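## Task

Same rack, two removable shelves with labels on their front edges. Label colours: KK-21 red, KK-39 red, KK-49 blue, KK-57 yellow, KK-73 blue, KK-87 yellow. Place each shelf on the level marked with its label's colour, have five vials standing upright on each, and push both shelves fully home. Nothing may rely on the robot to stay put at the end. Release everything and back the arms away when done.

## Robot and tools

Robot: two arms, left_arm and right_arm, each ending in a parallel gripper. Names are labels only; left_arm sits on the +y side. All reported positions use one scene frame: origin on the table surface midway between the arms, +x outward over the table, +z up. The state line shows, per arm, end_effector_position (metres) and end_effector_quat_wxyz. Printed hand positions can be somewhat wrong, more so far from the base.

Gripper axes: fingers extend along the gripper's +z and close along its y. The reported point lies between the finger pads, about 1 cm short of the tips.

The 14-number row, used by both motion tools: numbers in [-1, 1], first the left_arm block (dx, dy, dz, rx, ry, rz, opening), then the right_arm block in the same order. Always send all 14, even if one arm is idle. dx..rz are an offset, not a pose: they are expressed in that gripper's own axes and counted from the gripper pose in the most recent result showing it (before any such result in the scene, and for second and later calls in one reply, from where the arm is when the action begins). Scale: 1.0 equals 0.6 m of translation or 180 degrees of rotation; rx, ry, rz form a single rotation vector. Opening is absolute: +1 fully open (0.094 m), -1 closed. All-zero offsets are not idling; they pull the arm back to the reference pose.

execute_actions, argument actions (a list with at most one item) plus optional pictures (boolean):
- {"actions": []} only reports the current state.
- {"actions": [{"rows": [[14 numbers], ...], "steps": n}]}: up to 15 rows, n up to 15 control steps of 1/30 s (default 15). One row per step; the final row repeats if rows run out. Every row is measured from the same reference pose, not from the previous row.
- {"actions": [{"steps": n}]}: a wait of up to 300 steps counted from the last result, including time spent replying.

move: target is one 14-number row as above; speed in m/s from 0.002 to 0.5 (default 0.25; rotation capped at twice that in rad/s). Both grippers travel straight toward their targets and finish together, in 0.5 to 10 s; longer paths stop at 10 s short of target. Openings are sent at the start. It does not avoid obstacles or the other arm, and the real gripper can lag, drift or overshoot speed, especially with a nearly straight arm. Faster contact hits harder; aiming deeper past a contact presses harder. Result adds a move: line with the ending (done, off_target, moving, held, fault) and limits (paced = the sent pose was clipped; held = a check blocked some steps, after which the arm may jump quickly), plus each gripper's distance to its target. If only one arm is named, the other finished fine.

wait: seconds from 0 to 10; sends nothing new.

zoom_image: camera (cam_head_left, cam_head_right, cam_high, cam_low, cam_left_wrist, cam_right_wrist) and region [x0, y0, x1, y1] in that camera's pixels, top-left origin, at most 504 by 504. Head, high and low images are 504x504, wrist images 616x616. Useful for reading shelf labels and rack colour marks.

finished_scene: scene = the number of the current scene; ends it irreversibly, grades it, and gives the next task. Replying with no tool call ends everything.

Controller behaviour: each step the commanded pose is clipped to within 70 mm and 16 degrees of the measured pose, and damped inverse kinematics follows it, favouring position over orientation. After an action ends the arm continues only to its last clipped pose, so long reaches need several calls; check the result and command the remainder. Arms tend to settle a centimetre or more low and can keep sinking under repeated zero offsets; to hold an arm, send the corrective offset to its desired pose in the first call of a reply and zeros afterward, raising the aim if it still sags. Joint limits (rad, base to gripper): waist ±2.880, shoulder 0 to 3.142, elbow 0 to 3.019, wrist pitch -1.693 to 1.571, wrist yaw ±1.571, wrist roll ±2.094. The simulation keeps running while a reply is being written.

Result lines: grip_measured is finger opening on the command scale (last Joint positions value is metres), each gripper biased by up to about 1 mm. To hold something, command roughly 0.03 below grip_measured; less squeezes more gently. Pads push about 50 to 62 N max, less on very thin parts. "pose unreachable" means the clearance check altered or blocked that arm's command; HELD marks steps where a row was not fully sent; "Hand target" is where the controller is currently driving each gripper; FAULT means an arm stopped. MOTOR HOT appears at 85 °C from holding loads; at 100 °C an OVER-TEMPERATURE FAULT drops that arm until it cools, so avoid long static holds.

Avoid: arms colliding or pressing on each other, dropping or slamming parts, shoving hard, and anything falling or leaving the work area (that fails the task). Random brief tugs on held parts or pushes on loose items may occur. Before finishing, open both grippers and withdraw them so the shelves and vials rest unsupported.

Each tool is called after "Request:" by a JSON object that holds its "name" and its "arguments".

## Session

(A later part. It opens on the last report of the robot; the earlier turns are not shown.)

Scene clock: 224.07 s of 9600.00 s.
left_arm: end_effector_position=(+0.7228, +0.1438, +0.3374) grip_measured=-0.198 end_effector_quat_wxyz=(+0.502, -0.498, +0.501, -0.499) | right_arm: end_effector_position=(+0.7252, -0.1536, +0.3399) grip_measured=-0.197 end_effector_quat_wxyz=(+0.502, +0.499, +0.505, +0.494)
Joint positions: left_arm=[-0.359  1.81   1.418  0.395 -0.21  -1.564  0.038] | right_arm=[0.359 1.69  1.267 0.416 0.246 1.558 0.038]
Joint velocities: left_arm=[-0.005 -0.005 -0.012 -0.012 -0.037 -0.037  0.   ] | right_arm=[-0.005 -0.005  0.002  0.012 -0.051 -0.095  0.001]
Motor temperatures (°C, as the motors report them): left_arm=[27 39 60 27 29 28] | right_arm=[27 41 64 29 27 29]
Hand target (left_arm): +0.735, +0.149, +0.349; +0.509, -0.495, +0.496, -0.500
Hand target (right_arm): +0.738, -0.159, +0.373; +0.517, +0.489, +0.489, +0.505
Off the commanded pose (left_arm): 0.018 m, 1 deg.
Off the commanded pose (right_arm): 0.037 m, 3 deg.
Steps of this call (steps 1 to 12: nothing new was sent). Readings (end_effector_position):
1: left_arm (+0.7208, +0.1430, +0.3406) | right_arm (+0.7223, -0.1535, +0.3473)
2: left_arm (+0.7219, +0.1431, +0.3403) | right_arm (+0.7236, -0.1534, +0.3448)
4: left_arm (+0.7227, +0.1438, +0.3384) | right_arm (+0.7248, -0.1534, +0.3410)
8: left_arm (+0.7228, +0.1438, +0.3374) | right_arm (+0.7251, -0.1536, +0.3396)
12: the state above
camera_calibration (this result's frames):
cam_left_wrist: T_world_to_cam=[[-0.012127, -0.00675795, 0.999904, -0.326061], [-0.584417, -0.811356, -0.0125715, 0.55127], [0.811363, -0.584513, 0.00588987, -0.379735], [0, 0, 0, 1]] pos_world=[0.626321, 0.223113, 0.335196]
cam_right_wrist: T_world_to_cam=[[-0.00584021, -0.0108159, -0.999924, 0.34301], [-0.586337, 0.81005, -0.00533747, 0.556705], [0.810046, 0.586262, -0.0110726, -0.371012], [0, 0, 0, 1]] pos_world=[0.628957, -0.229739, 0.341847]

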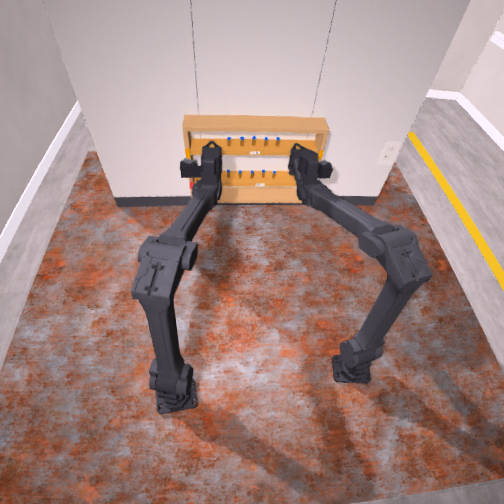

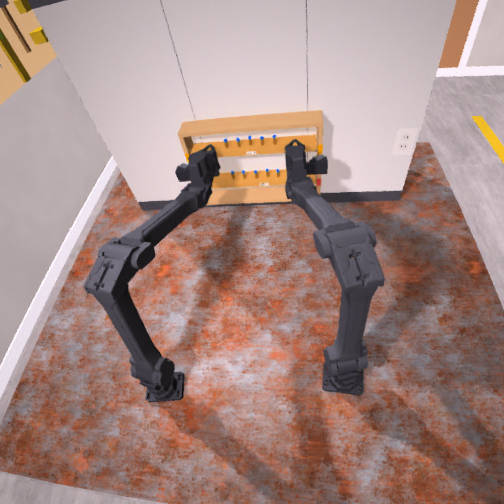

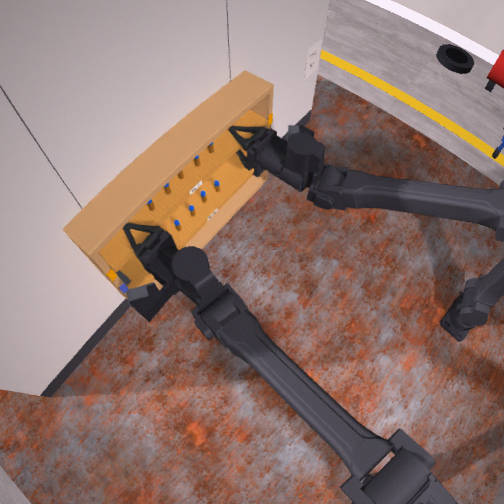

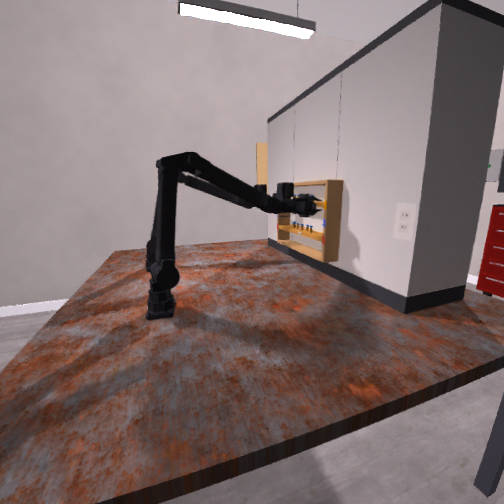

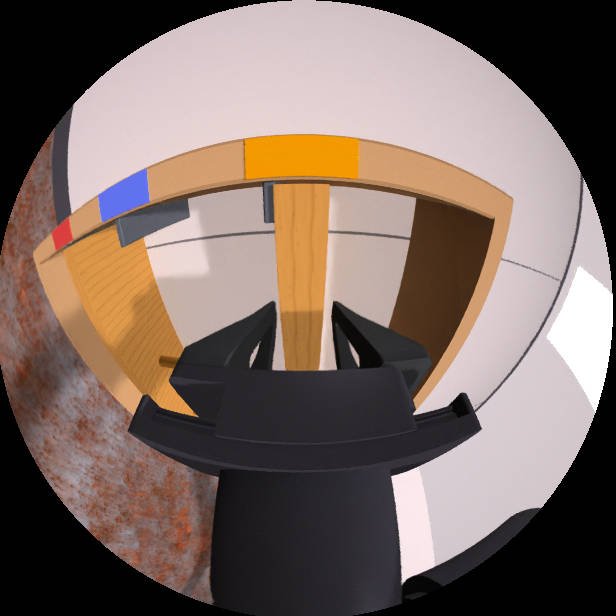

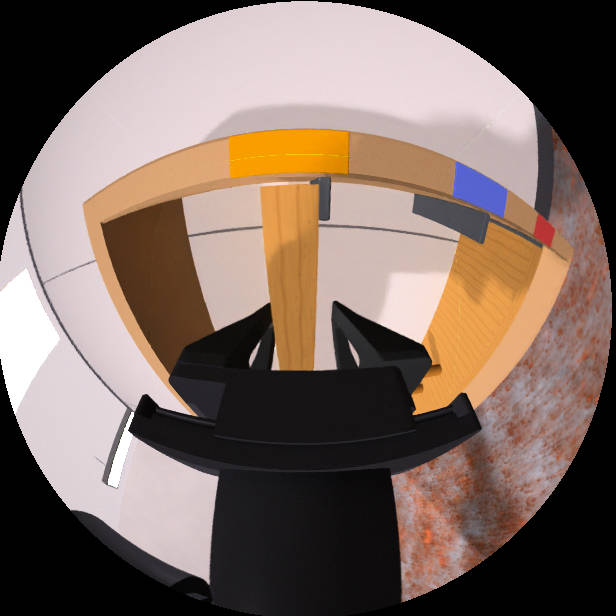

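Request:
{"name": "execute_actions", "arguments": {"actions": [{"rows": [[-0.0071,-0.0165,0.0220,0.0040,-0.0022,0.001,-0.22, -0.0080,0.0570,0.0262,-0.0171,-0.0029,0.001,-0.22],[-0.0071,-0.0152,0.0215,0.0034,-0.0022,0.0,-0.25, -0.0079,0.0583,0.0266,-0.0175,-0.0029,0.003,-0.25],[-0.0071,-0.0152,0.0215,0.0034,-0.0022,-0.0007,-0.29, -0.0078,0.0596,0.0269,-0.0179,-0.0029,0.0045,-0.29],[-0.0071,-0.0152,0.0215,0.0034,-0.0022,-0.0007,-0.33, -0.0078,0.0608,0.0272,-0.0183,-0.0029,0.0046,-0.33],[-0.0071,-0.0152,0.0215,0.0034,-0.0022,-0.0007,-0.38, -0.0077,0.0618,0.0275,-0.0186,-0.0029,0.0047,-0.38],[-0.0071,-0.0152,0.0215,0.0034,-0.0022,-0.0007,-0.43, -0.0077,0.0618,0.0275,-0.0186,-0.0029,0.0047,-0.43],[-0.0071,-0.0152,0.0215,0.0034,-0.0022,-0.0007,-0.48, -0.0077,0.0618,0.0275,-0.0186,-0.0029,0.0047,-0.48],[-0.0071,-0.0152,0.0215,0.0034,-0.0022,-0.0007,-0.52, -0.0077,0.0618,0.0275,-0.0186,-0.0029,0.0047,-0.52],[-0.0071,-0.0152,0.0215,0.0034,-0.0022,-0.0007,-0.555, -0.0077,0.0618,0.0275,-0.0186,-0.0029,0.0047,-0.555],[-0.0071,-0.0152,0.0215,0.0034,-0.0022,-0.0007,-0.585, -0.0077,0.0618,0.0275,-0.0186,-0.0029,0.0047,-0.585],[-0.0071,-0.0152,0.0215,0.0034,-0.0022,-0.0007,-0.61, -0.0077,0.0618,0.0275,-0.0186,-0.0029,0.0047,-0.61],[-0.0071,-0.0152,0.0215,0.0034,-0.0022,-0.0007,-0.63, -0.0077,0.0618,0.0275,-0.0186,-0.0029,0.0047,-0.63],[-0.0071,-0.0152,0.0215,0.0034,-0.0022,-0.0007,-0.648, -0.0077,0.0618,0.0275,-0.0186,-0.0029,0.0047,-0.648],[-0.0071,-0.0152,0.0215,0.0034,-0.0022,-0.0007,-0.663, -0.0077,0.0618,0.0275,-0.0186,-0.0029,0.0047,-0.663],[-0.0071,-0.0152,0.0215,0.0034,-0.0022,-0.0007,-0.675, -0.0077,0.0618,0.0275,-0.0186,-0.0029,0.0047,-0.675]], "steps": 15}], "pictures": false}}

Request:
{"name": "execute_actions", "arguments": {"actions": [{"rows": [[-0.0052,-0.0300,0.0163,0.0084,-0.0019,-0.0018,-0.675, -0.0061,0.0662,0.0165,-0.0195,-0.0024,0.0049,-0.675],[-0.0034,-0.0440,0.0095,0.0128,-0.0013,-0.0027,-0.675, -0.0041,0.0753,0.0078,-0.0225,-0.0016,0.0056,-0.675],[-0.0015,-0.0580,0.0027,0.0171,-0.0006,-0.0036,-0.675, -0.0020,0.0853,-0.0007,-0.0259,-0.0008,0.0065,-0.675],[0.0006,-0.0683,-0.0035,0.0205,0.0,-0.0044,-0.675, -0.0005,0.0930,-0.0075,-0.0287,0.0,0.0072,-0.675],[0.0032,-0.0730,-0.0073,0.0215,0.0006,-0.0046,-0.675, 0.0022,0.0963,-0.0120,-0.0293,0.0008,0.0073,-0.675],[0.0055,-0.0743,-0.0107,0.0215,0.0013,-0.0046,-0.675, 0.0045,0.0972,-0.0157,-0.0293,0.0016,0.0073,-0.675],[0.0069,-0.0733,-0.0138,0.0209,0.0019,-0.0044,-0.675, 0.0060,0.0970,-0.0188,-0.0290,0.0022,0.0073,-0.675],[0.0070,-0.0737,-0.0168,0.0205,0.0019,-0.0044,-0.675, 0.0059,0.0973,-0.0218,-0.0289,0.0022,0.0072,-0.675],[0.0071,-0.0742,-0.0207,0.0202,0.0019,-0.0043,-0.675, 0.0058,0.0980,-0.0257,-0.0287,0.0022,0.0072,-0.675],[0.0072,-0.0747,-0.0243,0.0199,0.0019,-0.0042,-0.675, 0.0058,0.0987,-0.0295,-0.0286,0.0022,0.0072,-0.675],[0.0073,-0.0752,-0.0282,0.0196,0.0019,-0.0042,-0.675, 0.0057,0.0993,-0.0333,-0.0284,0.0022,0.0071,-0.675],[0.0073,-0.0757,-0.0318,0.0193,0.0019,-0.0041,-0.675, 0.0056,0.0998,-0.0372,-0.0283,0.0022,0.0071,-0.675],[0.0074,-0.0752,-0.0353,0.0187,0.0019,-0.0040,-0.675, 0.0055,0.0993,-0.0407,-0.0278,0.0022,0.0070,-0.675],[0.0075,-0.0750,-0.0378,0.0184,0.0019,-0.0039,-0.675, 0.0054,0.0997,-0.0432,-0.0276,0.0022,0.0069,-0.675],[0.0075,-0.0748,-0.0398,0.0181,0.0019,-0.0038,-0.675, 0.0053,0.0997,-0.0452,-0.0275,0.0022,0.0069,-0.675]], "steps": 15}], "pictures": false}}

Request:
{"name": "execute_actions", "arguments": {"actions": [{"steps": 12}]}}

Scene clock: 300.70 s of 9600.00 s.
left_arm: end_effector_position=(+0.7231, +0.1437, +0.3360) grip_measured=-0.624 end_effector_quat_wxyz=(+0.502, -0.498, +0.502, -0.498) | right_arm: end_effector_position=(+0.7263, -0.1532, +0.3441) grip_measured=-0.624 end_effector_quat_wxyz=(+0.503, +0.497, +0.503, +0.497)
Joint positions: left_arm=[-0.359  1.811  1.418  0.392 -0.21  -1.564  0.018] | right_arm=[0.359 1.69  1.275 0.416 0.246 1.558 0.018]
Joint velocities: left_arm=[-0.015  0.005 -0.022  0.002  0.007  0.007 -0.   ] | right_arm=[-0.005  0.005 -0.022 -0.002 -0.037  0.022 -0.002]
Motor temperatures (°C, as the motors report them): left_arm=[27 40 63 27 29 28] | right_arm=[27 42 67 29 27 29]
Hand target (left_arm): +0.735, +0.148, +0.346; +0.506, -0.497, +0.496, -0.501
Hand target (right_arm): +0.739, -0.159, +0.377; +0.516, +0.490, +0.484, +0.510
Off the commanded pose (left_arm): 0.017 m, 1 deg.
Off the commanded pose (right_arm): 0.037 m, 3 deg.
Steps of this call (steps 1 to 90: nothing new was sent; then 73.13 s passed at rest; steps 91 to 105: all 15 steps of this action). Readings (end_effector_position):
91: left_arm (+0.7228, +0.1438, +0.3374) | right_arm (+0.7252, -0.1535, +0.3399)
92: left_arm (+0.7228, +0.1438, +0.3374) | right_arm (+0.7252, -0.1535, +0.3399)
94: left_arm (+0.7228, +0.1438, +0.3374) | right_arm (+0.7252, -0.1535, +0.3399)
98: left_arm (+0.7228, +0.1438, +0.3374) | right_arm (+0.7258, -0.1534, +0.3422)
105: the state above

Scene clock: 301.20 s of 9600.00 s.
left_arm: end_effector_position=(+0.7124, +0.1441, +0.3422) grip_measured=-0.624 end_effector_quat_wxyz=(+0.503, -0.497, +0.501, -0.498) | right_arm: end_effector_position=(+0.7164, -0.1533, +0.3489) grip_measured=-0.624 end_effector_quat_wxyz=(+0.504, +0.496, +0.502, +0.498)
Joint positions: left_arm=[-0.363  1.78   1.391  0.392 -0.215 -1.562  0.018] | right_arm=[0.363 1.663 1.25  0.416 0.248 1.558 0.018]
Joint velocities: left_arm=[-0.024 -0.181 -0.149 -0.002 -0.007 -0.051  0.   ] | right_arm=[ 0.015 -0.181 -0.139  0.007  0.037 -0.022  0.   ]
Motor temperatures (°C, as the motors report them): left_arm=[27 40 63 27 29 28] | right_arm=[27 42 66 29 27 29]
Hand target (left_arm): +0.700, +0.139, +0.380; +0.511, -0.485, +0.486, -0.517
Hand target (right_arm): +0.700, -0.151, +0.402; +0.518, +0.479, +0.477, +0.525
Off the commanded pose (left_arm): 0.041 m, 3 deg.
Off the commanded pose (right_arm): 0.058 m, 5 deg.
Steps of this call (steps 1 to 15: all 15 steps of this action). Readings (end_effector_position):
1: left_arm (+0.7231, +0.1437, +0.3360) | right_arm (+0.7263, -0.1532, +0.3441)
2: left_arm (+0.7231, +0.1437, +0.3360) | right_arm (+0.7263, -0.1532, +0.3441)
4: left_arm (+0.7229, +0.1437, +0.3366) | right_arm (+0.7262, -0.1532, +0.3444)
8: left_arm (+0.7224, +0.1438, +0.3383) | right_arm (+0.7259, -0.1533, +0.3455)
15: the state above

Scene clock: 301.60 s of 9600.00 s.
left_arm: end_effector_position=(+0.7070, +0.1437, +0.3510) grip_measured=-0.624 end_effector_quat_wxyz=(+0.505, -0.494, +0.499, -0.501) | right_arm: end_effector_position=(+0.7108, -0.1538, +0.3573) grip_measured=-0.624 end_effector_quat_wxyz=(+0.506, +0.494, +0.499, +0.501)
Joint positions: left_arm=[-0.365  1.762  1.382  0.392 -0.216 -1.559  0.018] | right_arm=[0.364 1.643 1.242 0.416 0.249 1.558 0.018]
Joint velocities: left_arm=[-0.005 -0.005 -0.007  0.002  0.037  0.022 -0.001] | right_arm=[-0.005  0.005  0.007  0.012 -0.051 -0.095 -0.   ]
Motor temperatures (°C, as the motors report them): left_arm=[27 40 63 27 29 28] | right_arm=[27 42 66 29 27 29]
Hand target (left_arm): +0.700, +0.140, +0.380; +0.511, -0.485, +0.486, -0.517
Hand target (right_arm): +0.700, -0.151, +0.402; +0.517, +0.479, +0.477, +0.525
Off the commanded pose (left_arm): 0.031 m, 3 deg.
Off the commanded pose (right_arm): 0.048 m, 4 deg.
Steps of this call (steps 1 to 12: nothing new was sent). Readings (end_effector_position):
1: left_arm (+0.7105, +0.1440, +0.3432) | right_arm (+0.7145, -0.1533, +0.3499)
2: left_arm (+0.7092, +0.1441, +0.3447) | right_arm (+0.7131, -0.1535, +0.3515)
4: left_arm (+0.7080, +0.1438, +0.3479) | right_arm (+0.7116, -0.1536, +0.3547)
8: left_arm (+0.7070, +0.1437, +0.3510) | right_arm (+0.7108, -0.1538, +0.3573)
12: the state above
camera_calibration (this result's frames):
cam_left_wrist: T_world_to_cam=[[-0.0214418, -0.0100301, 0.99972, -0.332696], [-0.584537, -0.811104, -0.0206747, 0.544995], [0.811084, -0.584816, 0.0115286, -0.368831], [0, 0, 0, 1]] pos_world=[0.610589, 0.223012, 0.348123]
cam_right_wrist: T_world_to_cam=[[0.0148868, -0.00594484, -0.999872, 0.346413], [-0.587993, 0.808752, -0.013563, 0.552442], [0.808729, 0.588119, 0.00854421, -0.364803], [0, 0, 0, 1]] pos_world=[0.614702, -0.230182, 0.356978]

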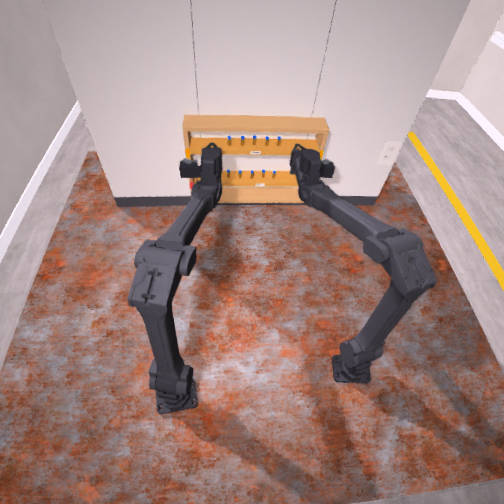

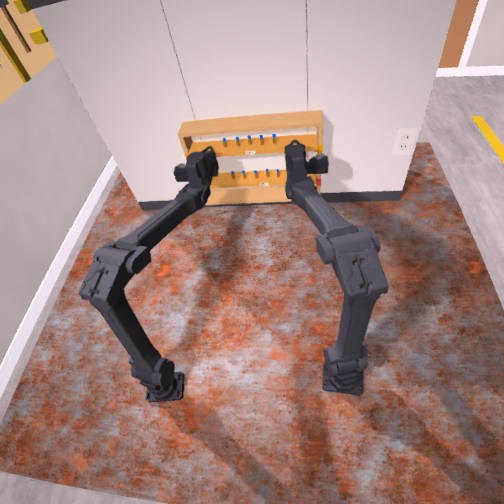

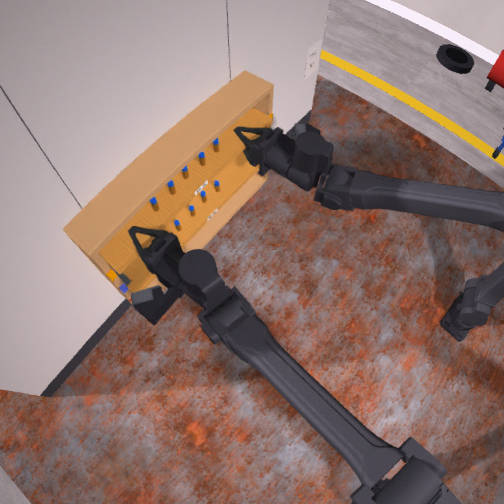

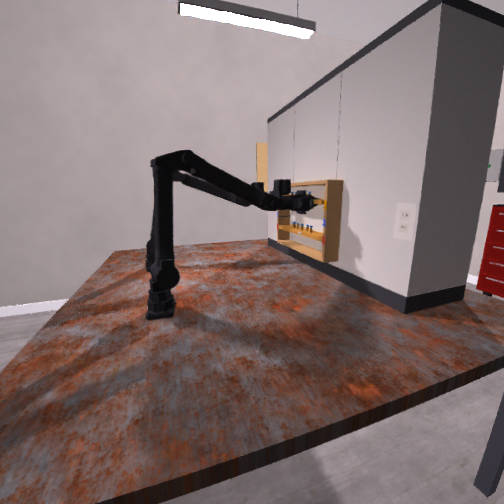

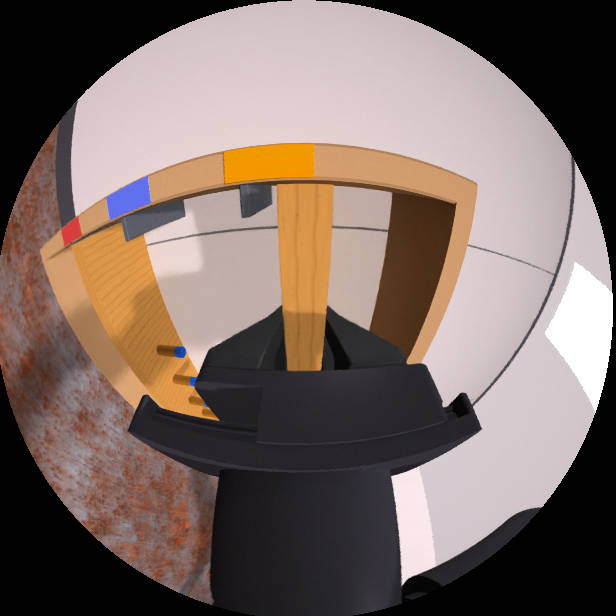

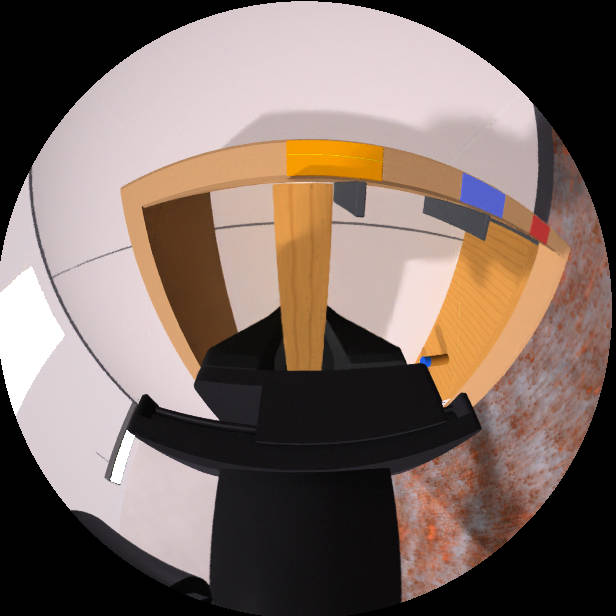

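Request:
{"name": "execute_actions", "arguments": {"actions": [{"rows": [[0.0078,-0.0522,-0.0138,0.0146,0.0022,-0.0048,-0.662, 0.0070,0.0795,-0.0197,-0.0236,0.0022,0.0061,-0.662],[0.0082,-0.0542,-0.0162,0.0152,0.0022,-0.0049,-0.662, 0.0073,0.0808,-0.0220,-0.0240,0.0022,0.0062,-0.662],[0.0085,-0.0556,-0.0192,0.0155,0.0022,-0.0050,-0.662, 0.0075,0.0818,-0.0250,-0.0242,0.0022,0.0062,-0.662],[0.0086,-0.0560,-0.0227,0.0157,0.0022,-0.0050,-0.662, 0.0075,0.0821,-0.0287,-0.0242,0.0022,0.0062,-0.662],[0.0086,-0.0565,-0.0267,0.0159,0.0022,-0.0051,-0.662, 0.0075,0.0823,-0.0327,-0.0243,0.0022,0.0063,-0.662],[0.0087,-0.0569,-0.0310,0.0161,0.0022,-0.0051,-0.662, 0.0075,0.0827,-0.0370,-0.0243,0.0022,0.0063,-0.662],[0.0087,-0.0573,-0.0353,0.0163,0.0022,-0.0052,-0.662, 0.0075,0.0829,-0.0415,-0.0244,0.0022,0.0063,-0.662],[0.0088,-0.0577,-0.0397,0.0165,0.0022,-0.0052,-0.662, 0.0075,0.0832,-0.0458,-0.0244,0.0022,0.0063,-0.662],[0.0088,-0.0582,-0.0440,0.0167,0.0022,-0.0053,-0.662, 0.0075,0.0833,-0.0502,-0.0245,0.0022,0.0063,-0.662],[0.0089,-0.0587,-0.0483,0.0169,0.0022,-0.0053,-0.662, 0.0075,0.0837,-0.0545,-0.0245,0.0022,0.0063,-0.662],[0.0089,-0.0590,-0.0525,0.0171,0.0022,-0.0054,-0.662, 0.0075,0.0838,-0.0590,-0.0246,0.0022,0.0064,-0.662],[0.0090,-0.0594,-0.0568,0.0173,0.0022,-0.0054,-0.662, 0.0075,0.0842,-0.0633,-0.0246,0.0022,0.0064,-0.662],[0.0091,-0.0598,-0.0612,0.0175,0.0022,-0.0054,-0.662, 0.0075,0.0845,-0.0677,-0.0247,0.0022,0.0064,-0.662],[0.0091,-0.0603,-0.0655,0.0177,0.0022,-0.0055,-0.662, 0.0075,0.0847,-0.0722,-0.0247,0.0022,0.0064,-0.662],[0.0092,-0.0608,-0.0698,0.0179,0.0022,-0.0055,-0.662, 0.0075,0.0849,-0.0765,-0.0248,0.0022,0.0064,-0.662]], "steps": 15}], "pictures": false}}

Request:
{"name": "execute_actions", "arguments": {"actions": [{"rows": [[0.0087,-0.0608,-0.0312,0.0220,0.0022,-0.0052,-0.662, 0.0073,0.0833,-0.0368,-0.0268,0.0022,0.0075,-0.662],[0.0087,-0.0613,-0.0355,0.0226,0.0022,-0.0053,-0.662, 0.0073,0.0837,-0.0412,-0.0271,0.0022,0.0076,-0.662],[0.0087,-0.0618,-0.0398,0.0231,0.0022,-0.0055,-0.662, 0.0073,0.0840,-0.0455,-0.0274,0.0022,0.0077,-0.662],[0.0088,-0.0622,-0.0442,0.0235,0.0022,-0.0056,-0.662, 0.0073,0.0843,-0.0497,-0.0277,0.0022,0.0078,-0.662],[0.0088,-0.0625,-0.0485,0.0240,0.0022,-0.0057,-0.662, 0.0073,0.0848,-0.0540,-0.0281,0.0022,0.0079,-0.662],[0.0088,-0.0618,-0.0525,0.0239,0.0022,-0.0057,-0.662, 0.0073,0.0848,-0.0582,-0.0284,0.0022,0.0080,-0.662],[0.0089,-0.0607,-0.0565,0.0238,0.0022,-0.0056,-0.662, 0.0073,0.0843,-0.0620,-0.0287,0.0022,0.0080,-0.662],[0.0089,-0.0588,-0.0602,0.0238,0.0022,-0.0056,-0.662, 0.0073,0.0832,-0.0657,-0.0289,0.0022,0.0081,-0.662],[0.0090,-0.0563,-0.0637,0.0238,0.0022,-0.0056,-0.662, 0.0073,0.0808,-0.0690,-0.0289,0.0022,0.0081,-0.662],[0.0090,-0.0525,-0.0665,0.0237,0.0022,-0.0056,-0.662, 0.0073,0.0772,-0.0720,-0.0289,0.0022,0.0081,-0.662],[0.0091,-0.0480,-0.0690,0.0237,0.0022,-0.0056,-0.662, 0.0074,0.0728,-0.0745,-0.0289,0.0022,0.0081,-0.662],[0.0091,-0.0428,-0.0713,0.0237,0.0022,-0.0056,-0.662, 0.0074,0.0677,-0.0768,-0.0289,0.0022,0.0081,-0.662],[0.0095,-0.0332,-0.0723,0.0225,0.0022,-0.0053,-0.662, 0.0081,0.0563,-0.0772,-0.0271,0.0022,0.0076,-0.662],[0.0099,-0.0225,-0.0730,0.0209,0.0022,-0.0049,-0.662, 0.0089,0.0440,-0.0773,-0.0250,0.0022,0.0070,-0.662],[0.0103,-0.0118,-0.0738,0.0194,0.0022,-0.0046,-0.662, 0.0097,0.0317,-0.0777,-0.0228,0.0022,0.0064,-0.662]], "steps": 15}], "pictures": false}}

Request:
{"name": "execute_actions", "arguments": {"actions": [{"rows": [[0.0106,-0.0172,-0.0167,0.0175,0.0022,-0.0044,-0.662, 0.0108,0.0332,-0.0193,-0.0227,0.0022,0.0069,-0.662],[0.0111,-0.0053,-0.0175,0.0156,0.0022,-0.0040,-0.662, 0.0118,0.0187,-0.0192,-0.0199,0.0022,0.0061,-0.662],[0.0117,0.0060,-0.0185,0.0138,0.0022,-0.0035,-0.662, 0.0129,0.0048,-0.0188,-0.0172,0.0022,0.0052,-0.662],[0.0123,0.0172,-0.0193,0.0119,0.0022,-0.0030,-0.662, 0.0139,-0.0088,-0.0188,-0.0144,0.0022,0.0044,-0.662],[0.0127,0.0267,-0.0198,0.0105,0.0022,-0.0027,-0.662, 0.0146,-0.0205,-0.0187,-0.0123,0.0022,0.0037,-0.662],[0.0090,0.0318,-0.0198,0.0105,0.0014,-0.0027,-0.662, 0.0108,-0.0257,-0.0182,-0.0123,0.0013,0.0037,-0.662],[0.0051,0.0368,-0.0185,0.0105,0.0006,-0.0027,-0.662, 0.0069,-0.0307,-0.0167,-0.0123,0.0004,0.0037,-0.662],[0.0011,0.0418,-0.0163,0.0105,-0.0002,-0.0027,-0.662, 0.0021,-0.0357,-0.0140,-0.0123,-0.0005,0.0037,-0.662],[-0.0029,0.0463,-0.0132,0.0105,-0.0010,-0.0027,-0.662, -0.0027,-0.0402,-0.0107,-0.0123,-0.0014,0.0037,-0.662],[-0.0069,0.0508,-0.0103,0.0105,-0.0018,-0.0027,-0.662, -0.0066,-0.0447,-0.0075,-0.0123,-0.0023,0.0037,-0.662],[-0.0093,0.0550,-0.0080,0.0105,-0.0025,-0.0027,-0.662, -0.0094,-0.0488,-0.0048,-0.0123,-0.0030,0.0037,-0.662],[-0.0090,0.0555,-0.0053,0.0116,-0.0025,-0.0029,-0.662, -0.0089,-0.0482,-0.0020,-0.0137,-0.0030,0.0042,-0.662],[-0.0088,0.0547,-0.0030,0.0128,-0.0025,-0.0033,-0.662, -0.0086,-0.0465,0.0007,-0.0152,-0.0030,0.0046,-0.662],[-0.0085,0.0528,-0.0008,0.0140,-0.0025,-0.0036,-0.662, -0.0081,-0.0438,0.0032,-0.0168,-0.0030,0.0051,-0.662],[-0.0082,0.0510,0.0007,0.0150,-0.0025,-0.0038,-0.662, -0.0077,-0.0410,0.0048,-0.0180,-0.0030,0.0055,-0.662]], "steps": 15}], "pictures": false}}

Request:
{"name": "execute_actions", "arguments": {"actions": [{"steps": 14}]}}

Scene clock: 400.03 s of 9600.00 s.
left_arm: end_effector_position=(+0.6793, +0.1434, +0.3463) grip_measured=-0.624 end_effector_quat_wxyz=(+0.502, -0.499, +0.505, -0.494) | right_arm: end_effector_position=(+0.6831, -0.1540, +0.3526) grip_measured=-0.624 end_effector_quat_wxyz=(+0.503, +0.497, +0.504, +0.496)
Joint positions: left_arm=[-0.376  1.696  1.295  0.392 -0.229 -1.559  0.018] | right_arm=[0.378 1.579 1.16  0.416 0.264 1.558 0.018]
Joint velocities: left_arm=[-0.044 -0.21  -0.208 -0.002 -0.037  0.051  0.   ] | right_arm=[ 0.044 -0.23  -0.183 -0.012  0.037  0.007 -0.   ]
Motor temperatures (°C, as the motors report them): left_arm=[27 43 57 27 29 28] | right_arm=[27 46 59 29 27 29]
Hand target (left_arm): +0.666, +0.138, +0.386; +0.513, -0.483, +0.483, -0.521
Hand target (right_arm): +0.665, -0.150, +0.405; +0.518, +0.478, +0.475, +0.527
Off the commanded pose (left_arm): 0.043 m, 5 deg.
Off the commanded pose (right_arm): 0.058 m, 6 deg.
Steps of this call (steps 1 to 90: nothing new was sent; then 94.93 s passed at rest; steps 91 to 105: all 15 steps of this action). Readings (end_effector_position):
91: left_arm (+0.7070, +0.1437, +0.3510) | right_arm (+0.7108, -0.1538, +0.3573)
92: left_arm (+0.7069, +0.1435, +0.3507) | right_arm (+0.7107, -0.1538, +0.3571)
94: left_arm (+0.7057, +0.1436, +0.3500) | right_arm (+0.7096, -0.1536, +0.3564)
98: left_arm (+0.6982, +0.1439, +0.3463) | right_arm (+0.7023, -0.1537, +0.3526)
105: the state above

Scene clock: 400.53 s of 9600.00 s.
left_arm: end_effector_position=(+0.6418, +0.1437, +0.3407) grip_measured=-0.624 end_effector_quat_wxyz=(+0.504, -0.497, +0.502, -0.497) | right_arm: end_effector_position=(+0.6458, -0.1545, +0.3467) grip_measured=-0.624 end_effector_quat_wxyz=(+0.504, +0.497, +0.502, +0.497)
Joint positions: left_arm=[-0.393  1.617  1.17   0.449 -0.247 -1.559  0.018] | right_arm=[0.397 1.498 1.047 0.453 0.286 1.558 0.018]
Joint velocities: left_arm=[-0.034 -0.015 -0.237  0.261 -0.022 -0.007 -0.   ] | right_arm=[ 0.005  0.015 -0.227  0.242  0.022 -0.007 -0.   ]
Motor temperatures (°C, as the motors report them): left_arm=[27 43 57 27 29 28] | right_arm=[27 46 59 29 27 29]
Hand target (left_arm): +0.635, +0.137, +0.354; +0.511, -0.486, +0.489, -0.514
Hand target (right_arm): +0.637, -0.149, +0.371; +0.513, +0.483, +0.483, +0.520
Off the commanded pose (left_arm): 0.016 m, 3 deg.
Off the commanded pose (right_arm): 0.027 m, 4 deg.
Steps of this call (steps 1 to 15: all 15 steps of this action). Readings (end_effector_position):
1: left_arm (+0.6763, +0.1436, +0.3470) | right_arm (+0.6802, -0.1543, +0.3533)
2: left_arm (+0.6732, +0.1435, +0.3476) | right_arm (+0.6772, -0.1544, +0.3538)
4: left_arm (+0.6669, +0.1436, +0.3484) | right_arm (+0.6711, -0.1542, +0.3546)
8: left_arm (+0.6560, +0.1437, +0.3490) | right_arm (+0.6600, -0.1541, +0.3551)
15: the state above

Scene clock: 401.03 s of 9600.00 s.
left_arm: end_effector_position=(+0.6346, +0.1447, +0.2911) grip_measured=-0.624 end_effector_quat_wxyz=(+0.502, -0.500, +0.505, -0.492) | right_arm: end_effector_position=(+0.6397, -0.1534, +0.2969) grip_measured=-0.624 end_effector_quat_wxyz=(+0.501, +0.499, +0.507, +0.493)
Joint positions: left_arm=[-0.395  1.662  1.088  0.562 -0.251 -1.559  0.018] | right_arm=[0.403 1.549 0.965 0.572 0.289 1.559 0.018]
Joint velocities: left_arm=[0.005 0.142 0.007 0.09  0.037 0.007 0.   ] | right_arm=[ 0.005  0.151  0.017  0.076 -0.022  0.007 -0.   ]
Motor temperatures (°C, as the motors report them): left_arm=[27 43 57 27 29 28] | right_arm=[27 46 59 29 27 29]
Hand target (left_arm): +0.641, +0.149, +0.310; +0.515, -0.490, +0.485, -0.509
Hand target (right_arm): +0.648, -0.159, +0.322; +0.516, +0.490, +0.481, +0.512
Off the commanded pose (left_arm): 0.021 m, 4 deg.
Off the commanded pose (right_arm): 0.027 m, 4 deg.
Steps of this call (steps 1 to 15: all 15 steps of this action). Readings (end_effector_position):
1: left_arm (+0.6401, +0.1438, +0.3372) | right_arm (+0.6442, -0.1547, +0.3434)
2: left_arm (+0.6380, +0.1437, +0.3330) | right_arm (+0.6421, -0.1546, +0.3392)
4: left_arm (+0.6338, +0.1438, +0.3242) | right_arm (+0.6377, -0.1546, +0.3303)
8: left_arm (+0.6286, +0.1440, +0.3086) | right_arm (+0.6330, -0.1547, +0.3140)
15: the state above

Scene clock: 401.50 s of 9600.00 s.
left_arm: end_effector_position=(+0.6364, +0.1450, +0.2859) grip_measured=-0.624 end_effector_quat_wxyz=(+0.501, -0.502, +0.505, -0.492) | right_arm: end_effector_position=(+0.6415, -0.1534, +0.2922) grip_measured=-0.624 end_effector_quat_wxyz=(+0.501, +0.500, +0.507, +0.492)
Joint positions: left_arm=[-0.394  1.672  1.088  0.57  -0.25  -1.561  0.018] | right_arm=[0.402 1.56  0.965 0.58  0.289 1.559 0.018]
Joint velocities: left_arm=[-0.024 -0.005 -0.002 -0.022 -0.095 -0.037 -0.   ] | right_arm=[ 0.015 -0.005  0.002 -0.002  0.022 -0.007 -0.   ]
Motor temperatures (°C, as the motors report them): left_arm=[27 43 57 27 29 28] | right_arm=[27 45 59 29 27 29]
Hand target (left_arm): +0.641, +0.149, +0.310; +0.515, -0.491, +0.485, -0.509
Hand target (right_arm): +0.648, -0.159, +0.322; +0.516, +0.490, +0.481, +0.512
Off the commanded pose (left_arm): 0.025 m, 4 deg.
Off the commanded pose (right_arm): 0.031 m, 4 deg.
Steps of this call (steps 1 to 14: nothing new was sent). Readings (end_effector_position):
1: left_arm (+0.6353, +0.1451, +0.2889) | right_arm (+0.6405, -0.1532, +0.2947)
2: left_arm (+0.6358, +0.1449, +0.2871) | right_arm (+0.6410, -0.1533, +0.2931)
4: left_arm (+0.6363, +0.1450, +0.2853) | right_arm (+0.6415, -0.1531, +0.2914)
8: left_arm (+0.6364, +0.1450, +0.2858) | right_arm (+0.6415, -0.1534, +0.2922)
14: the state above
camera_calibration (this result's frames):
cam_left_wrist: T_world_to_cam=[[0.00535025, -0.0137094, 0.999892, -0.285738], [-0.579955, -0.814608, -0.00806579, 0.497415], [0.814631, -0.579849, -0.0123092, -0.306168], [0, 0, 0, 1]] pos_world=[0.539421, 0.22375, 0.285951]
cam_right_wrist: T_world_to_cam=[[-0.0130738, -0.0121283, -0.999841, 0.299309], [-0.586356, 0.81005, -0.00215898, 0.506278], [0.809948, 0.586235, -0.017702, -0.301936], [0, 0, 0, 1]] pos_world=[0.545325, -0.229475, 0.29501]

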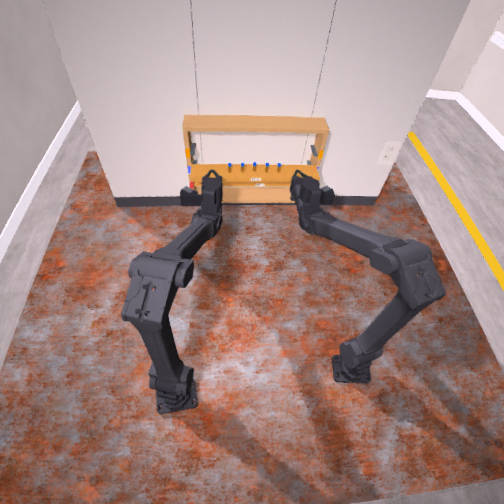

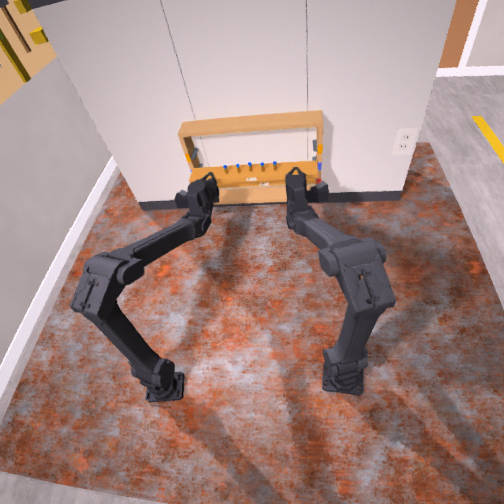

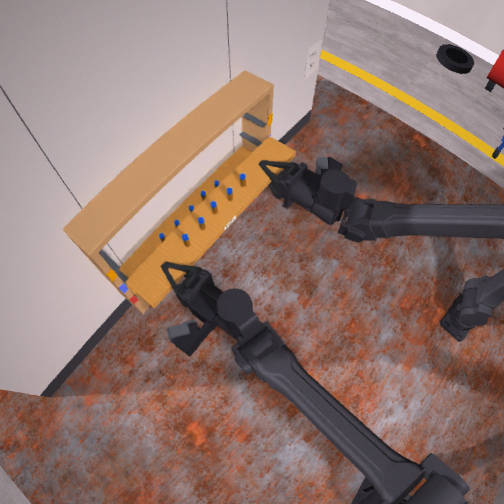

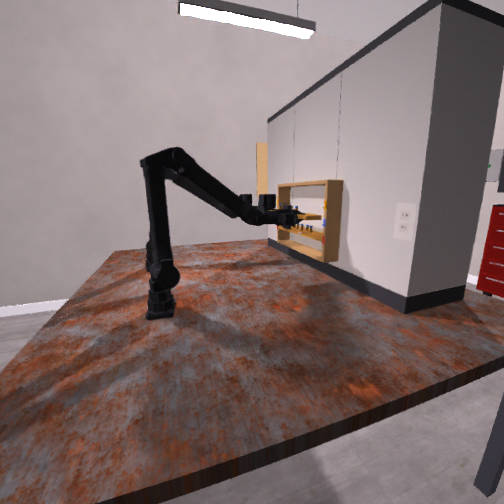

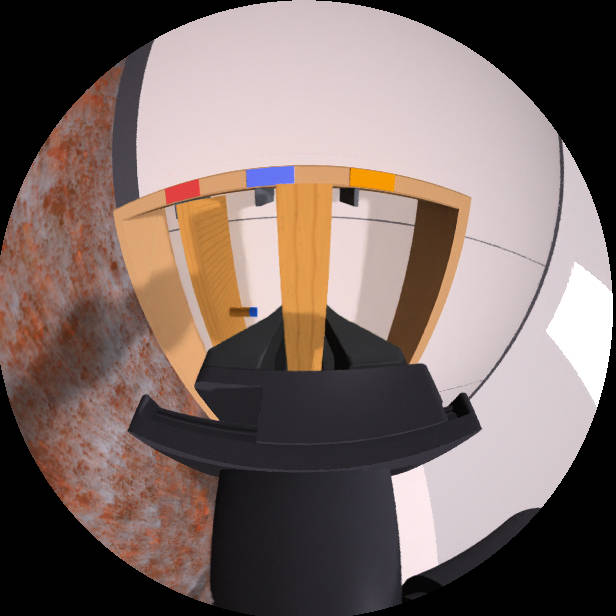

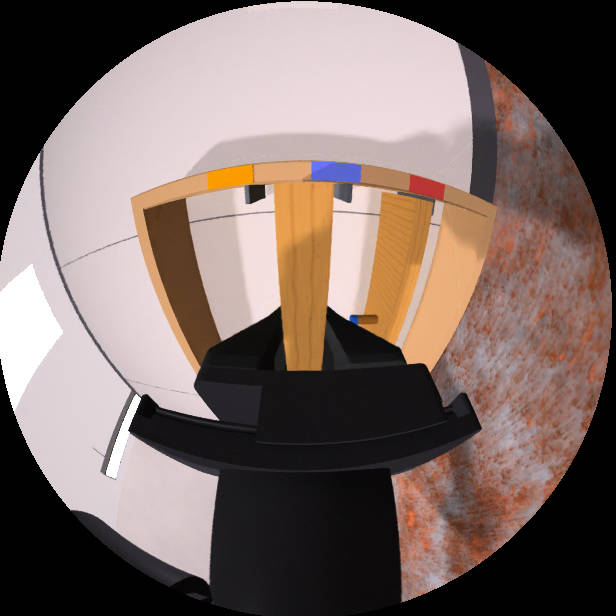

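Request:
{"name": "zoom_image", "arguments": {"camera": "cam_left_wrist", "region": [240, 160, 370, 220]}}

Request:
{"name": "zoom_image", "arguments": {"camera": "cam_right_wrist", "region": [235, 155, 365, 215]}}

Request:
{"name": "zoom_image", "arguments": {"camera": "cam_head_left", "region": [225, 155, 295, 195]}}

Region (240, 160, 370, 220) of cam_left_wrist's 616x616 image, scaled by 3.877, with more detail than that image has; it fills the top 233 rows of this view, and the rest is white.

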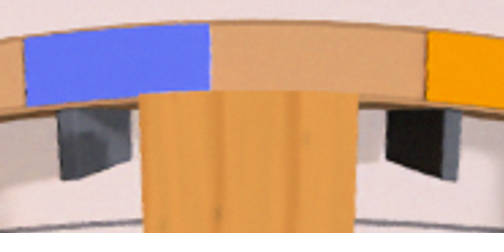

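Region (235, 155, 365, 215) of cam_right_wrist's 616x616 image, scaled by 3.877, with more detail than that image has; it fills the top 233 rows of this view, and the rest is white.

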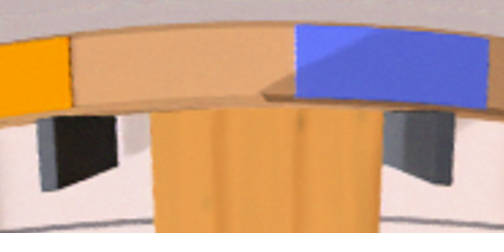

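Region (225, 155, 295, 195) of cam_head_left's 504x504 image, scaled by 7.200, with more detail than that image has; it fills the top 288 rows of this view, and the rest is white.

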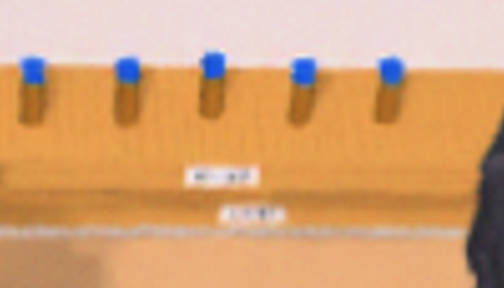

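Request:
{"name": "execute_actions", "arguments": {"actions": []}}

Scene clock: 441.13 s of 9600.00 s.
left_arm: end_effector_position=(+0.6364, +0.1450, +0.2859) grip_measured=-0.624 end_effector_quat_wxyz=(+0.501, -0.502, +0.505, -0.492) | right_arm: end_effector_position=(+0.6415, -0.1534, +0.2922) grip_measured=-0.624 end_effector_quat_wxyz=(+0.501, +0.500, +0.507, +0.492)
Joint positions: left_arm=[-0.394  1.672  1.088  0.57  -0.25  -1.561  0.018] | right_arm=[0.402 1.56  0.965 0.58  0.289 1.559 0.018]
Joint velocities: left_arm=[-0.005  0.005  0.007 -0.007 -0.007 -0.022  0.   ] | right_arm=[ 0.005  0.005  0.002  0.007  0.022 -0.022 -0.001]
Motor temperatures (°C, as the motors report them): left_arm=[27 41 57 27 29 28] | right_arm=[27 43 60 29 27 29]
Hand target (left_arm): +0.641, +0.149, +0.310; +0.515, -0.491, +0.485, -0.509
Hand target (right_arm): +0.648, -0.159, +0.322; +0.516, +0.490, +0.481, +0.512
Off the commanded pose (left_arm): 0.025 m, 4 deg.
Off the commanded pose (right_arm): 0.031 m, 4 deg.
Steps of this call (steps 1 to 90: nothing new was sent; then 36.63 s passed at rest). Readings (end_effector_position):
1: left_arm (+0.6364, +0.1450, +0.2859) | right_arm (+0.6415, -0.1534, +0.2922)
2: left_arm (+0.6364, +0.1450, +0.2859) | right_arm (+0.6415, -0.1534, +0.2922)
4: left_arm (+0.6364, +0.1450, +0.2859) | right_arm (+0.6415, -0.1534, +0.2922)
8: left_arm (+0.6364, +0.1450, +0.2859) | right_arm (+0.6415, -0.1534, +0.2922)
90: the state above
camera_calibration (this result's frames):
cam_left_wrist: T_world_to_cam=[[0.00535025, -0.0137094, 0.999892, -0.285738], [-0.579955, -0.814608, -0.00806579, 0.497415], [0.814631, -0.579849, -0.0123092, -0.306168], [0, 0, 0, 1]] pos_world=[0.539421, 0.22375, 0.285951]
cam_right_wrist: T_world_to_cam=[[-0.0130738, -0.0121283, -0.999841, 0.299309], [-0.586356, 0.81005, -0.00215898, 0.506278], [0.809948, 0.586235, -0.017702, -0.301936], [0, 0, 0, 1]] pos_world=[0.545325, -0.229475, 0.29501]

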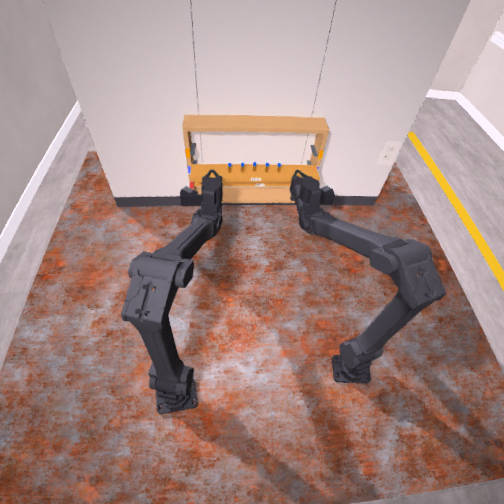

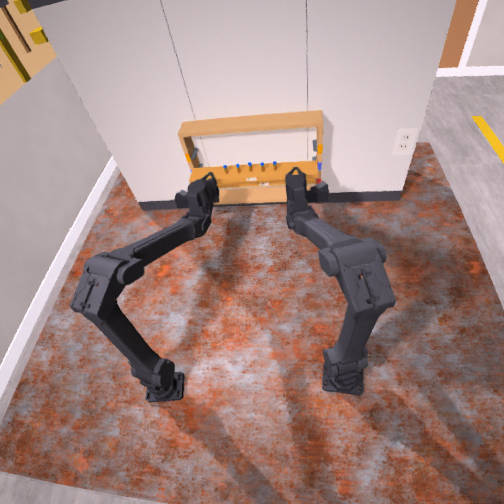

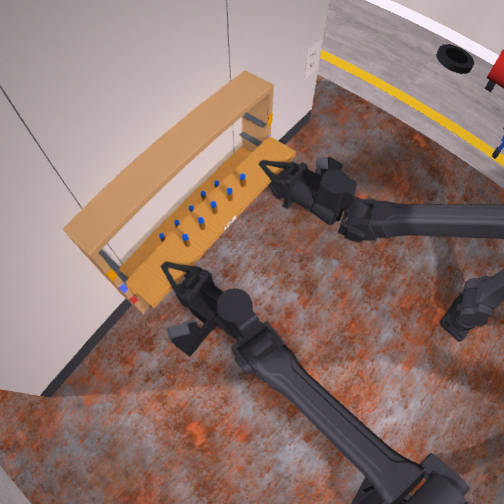

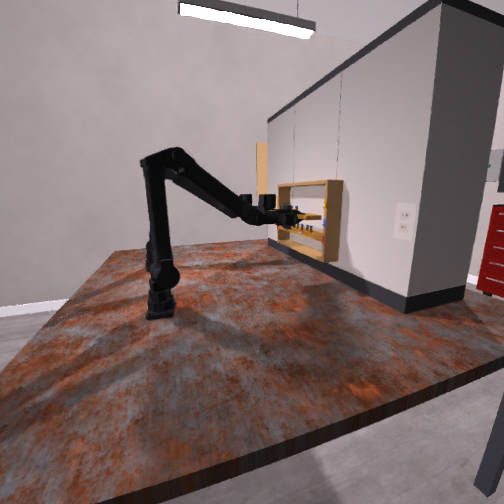

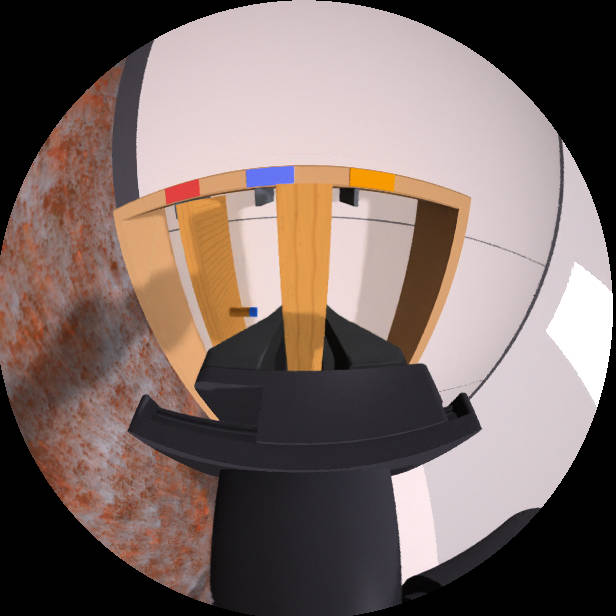

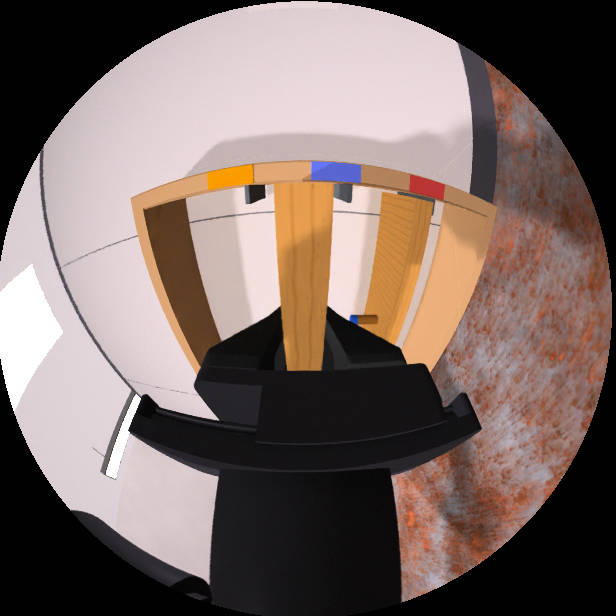

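Request:
{"name": "zoom_image", "arguments": {"camera": "cam_left_wrist", "region": [230, 150, 390, 230]}}

Request:
{"name": "zoom_image", "arguments": {"camera": "cam_right_wrist", "region": [220, 150, 380, 230]}}

Region (230, 150, 390, 230) of cam_left_wrist's 616x616 image, scaled by 3.150, with more detail than that image has.

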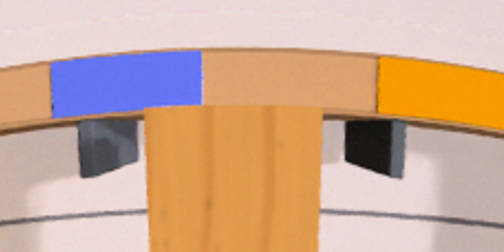

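Region (220, 150, 380, 230) of cam_right_wrist's 616x616 image, scaled by 3.150, with more detail than that image has.

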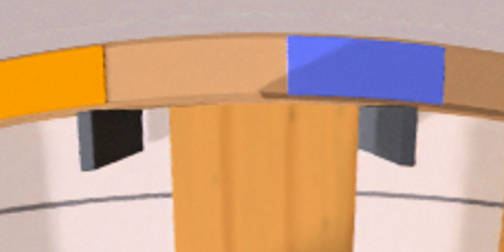

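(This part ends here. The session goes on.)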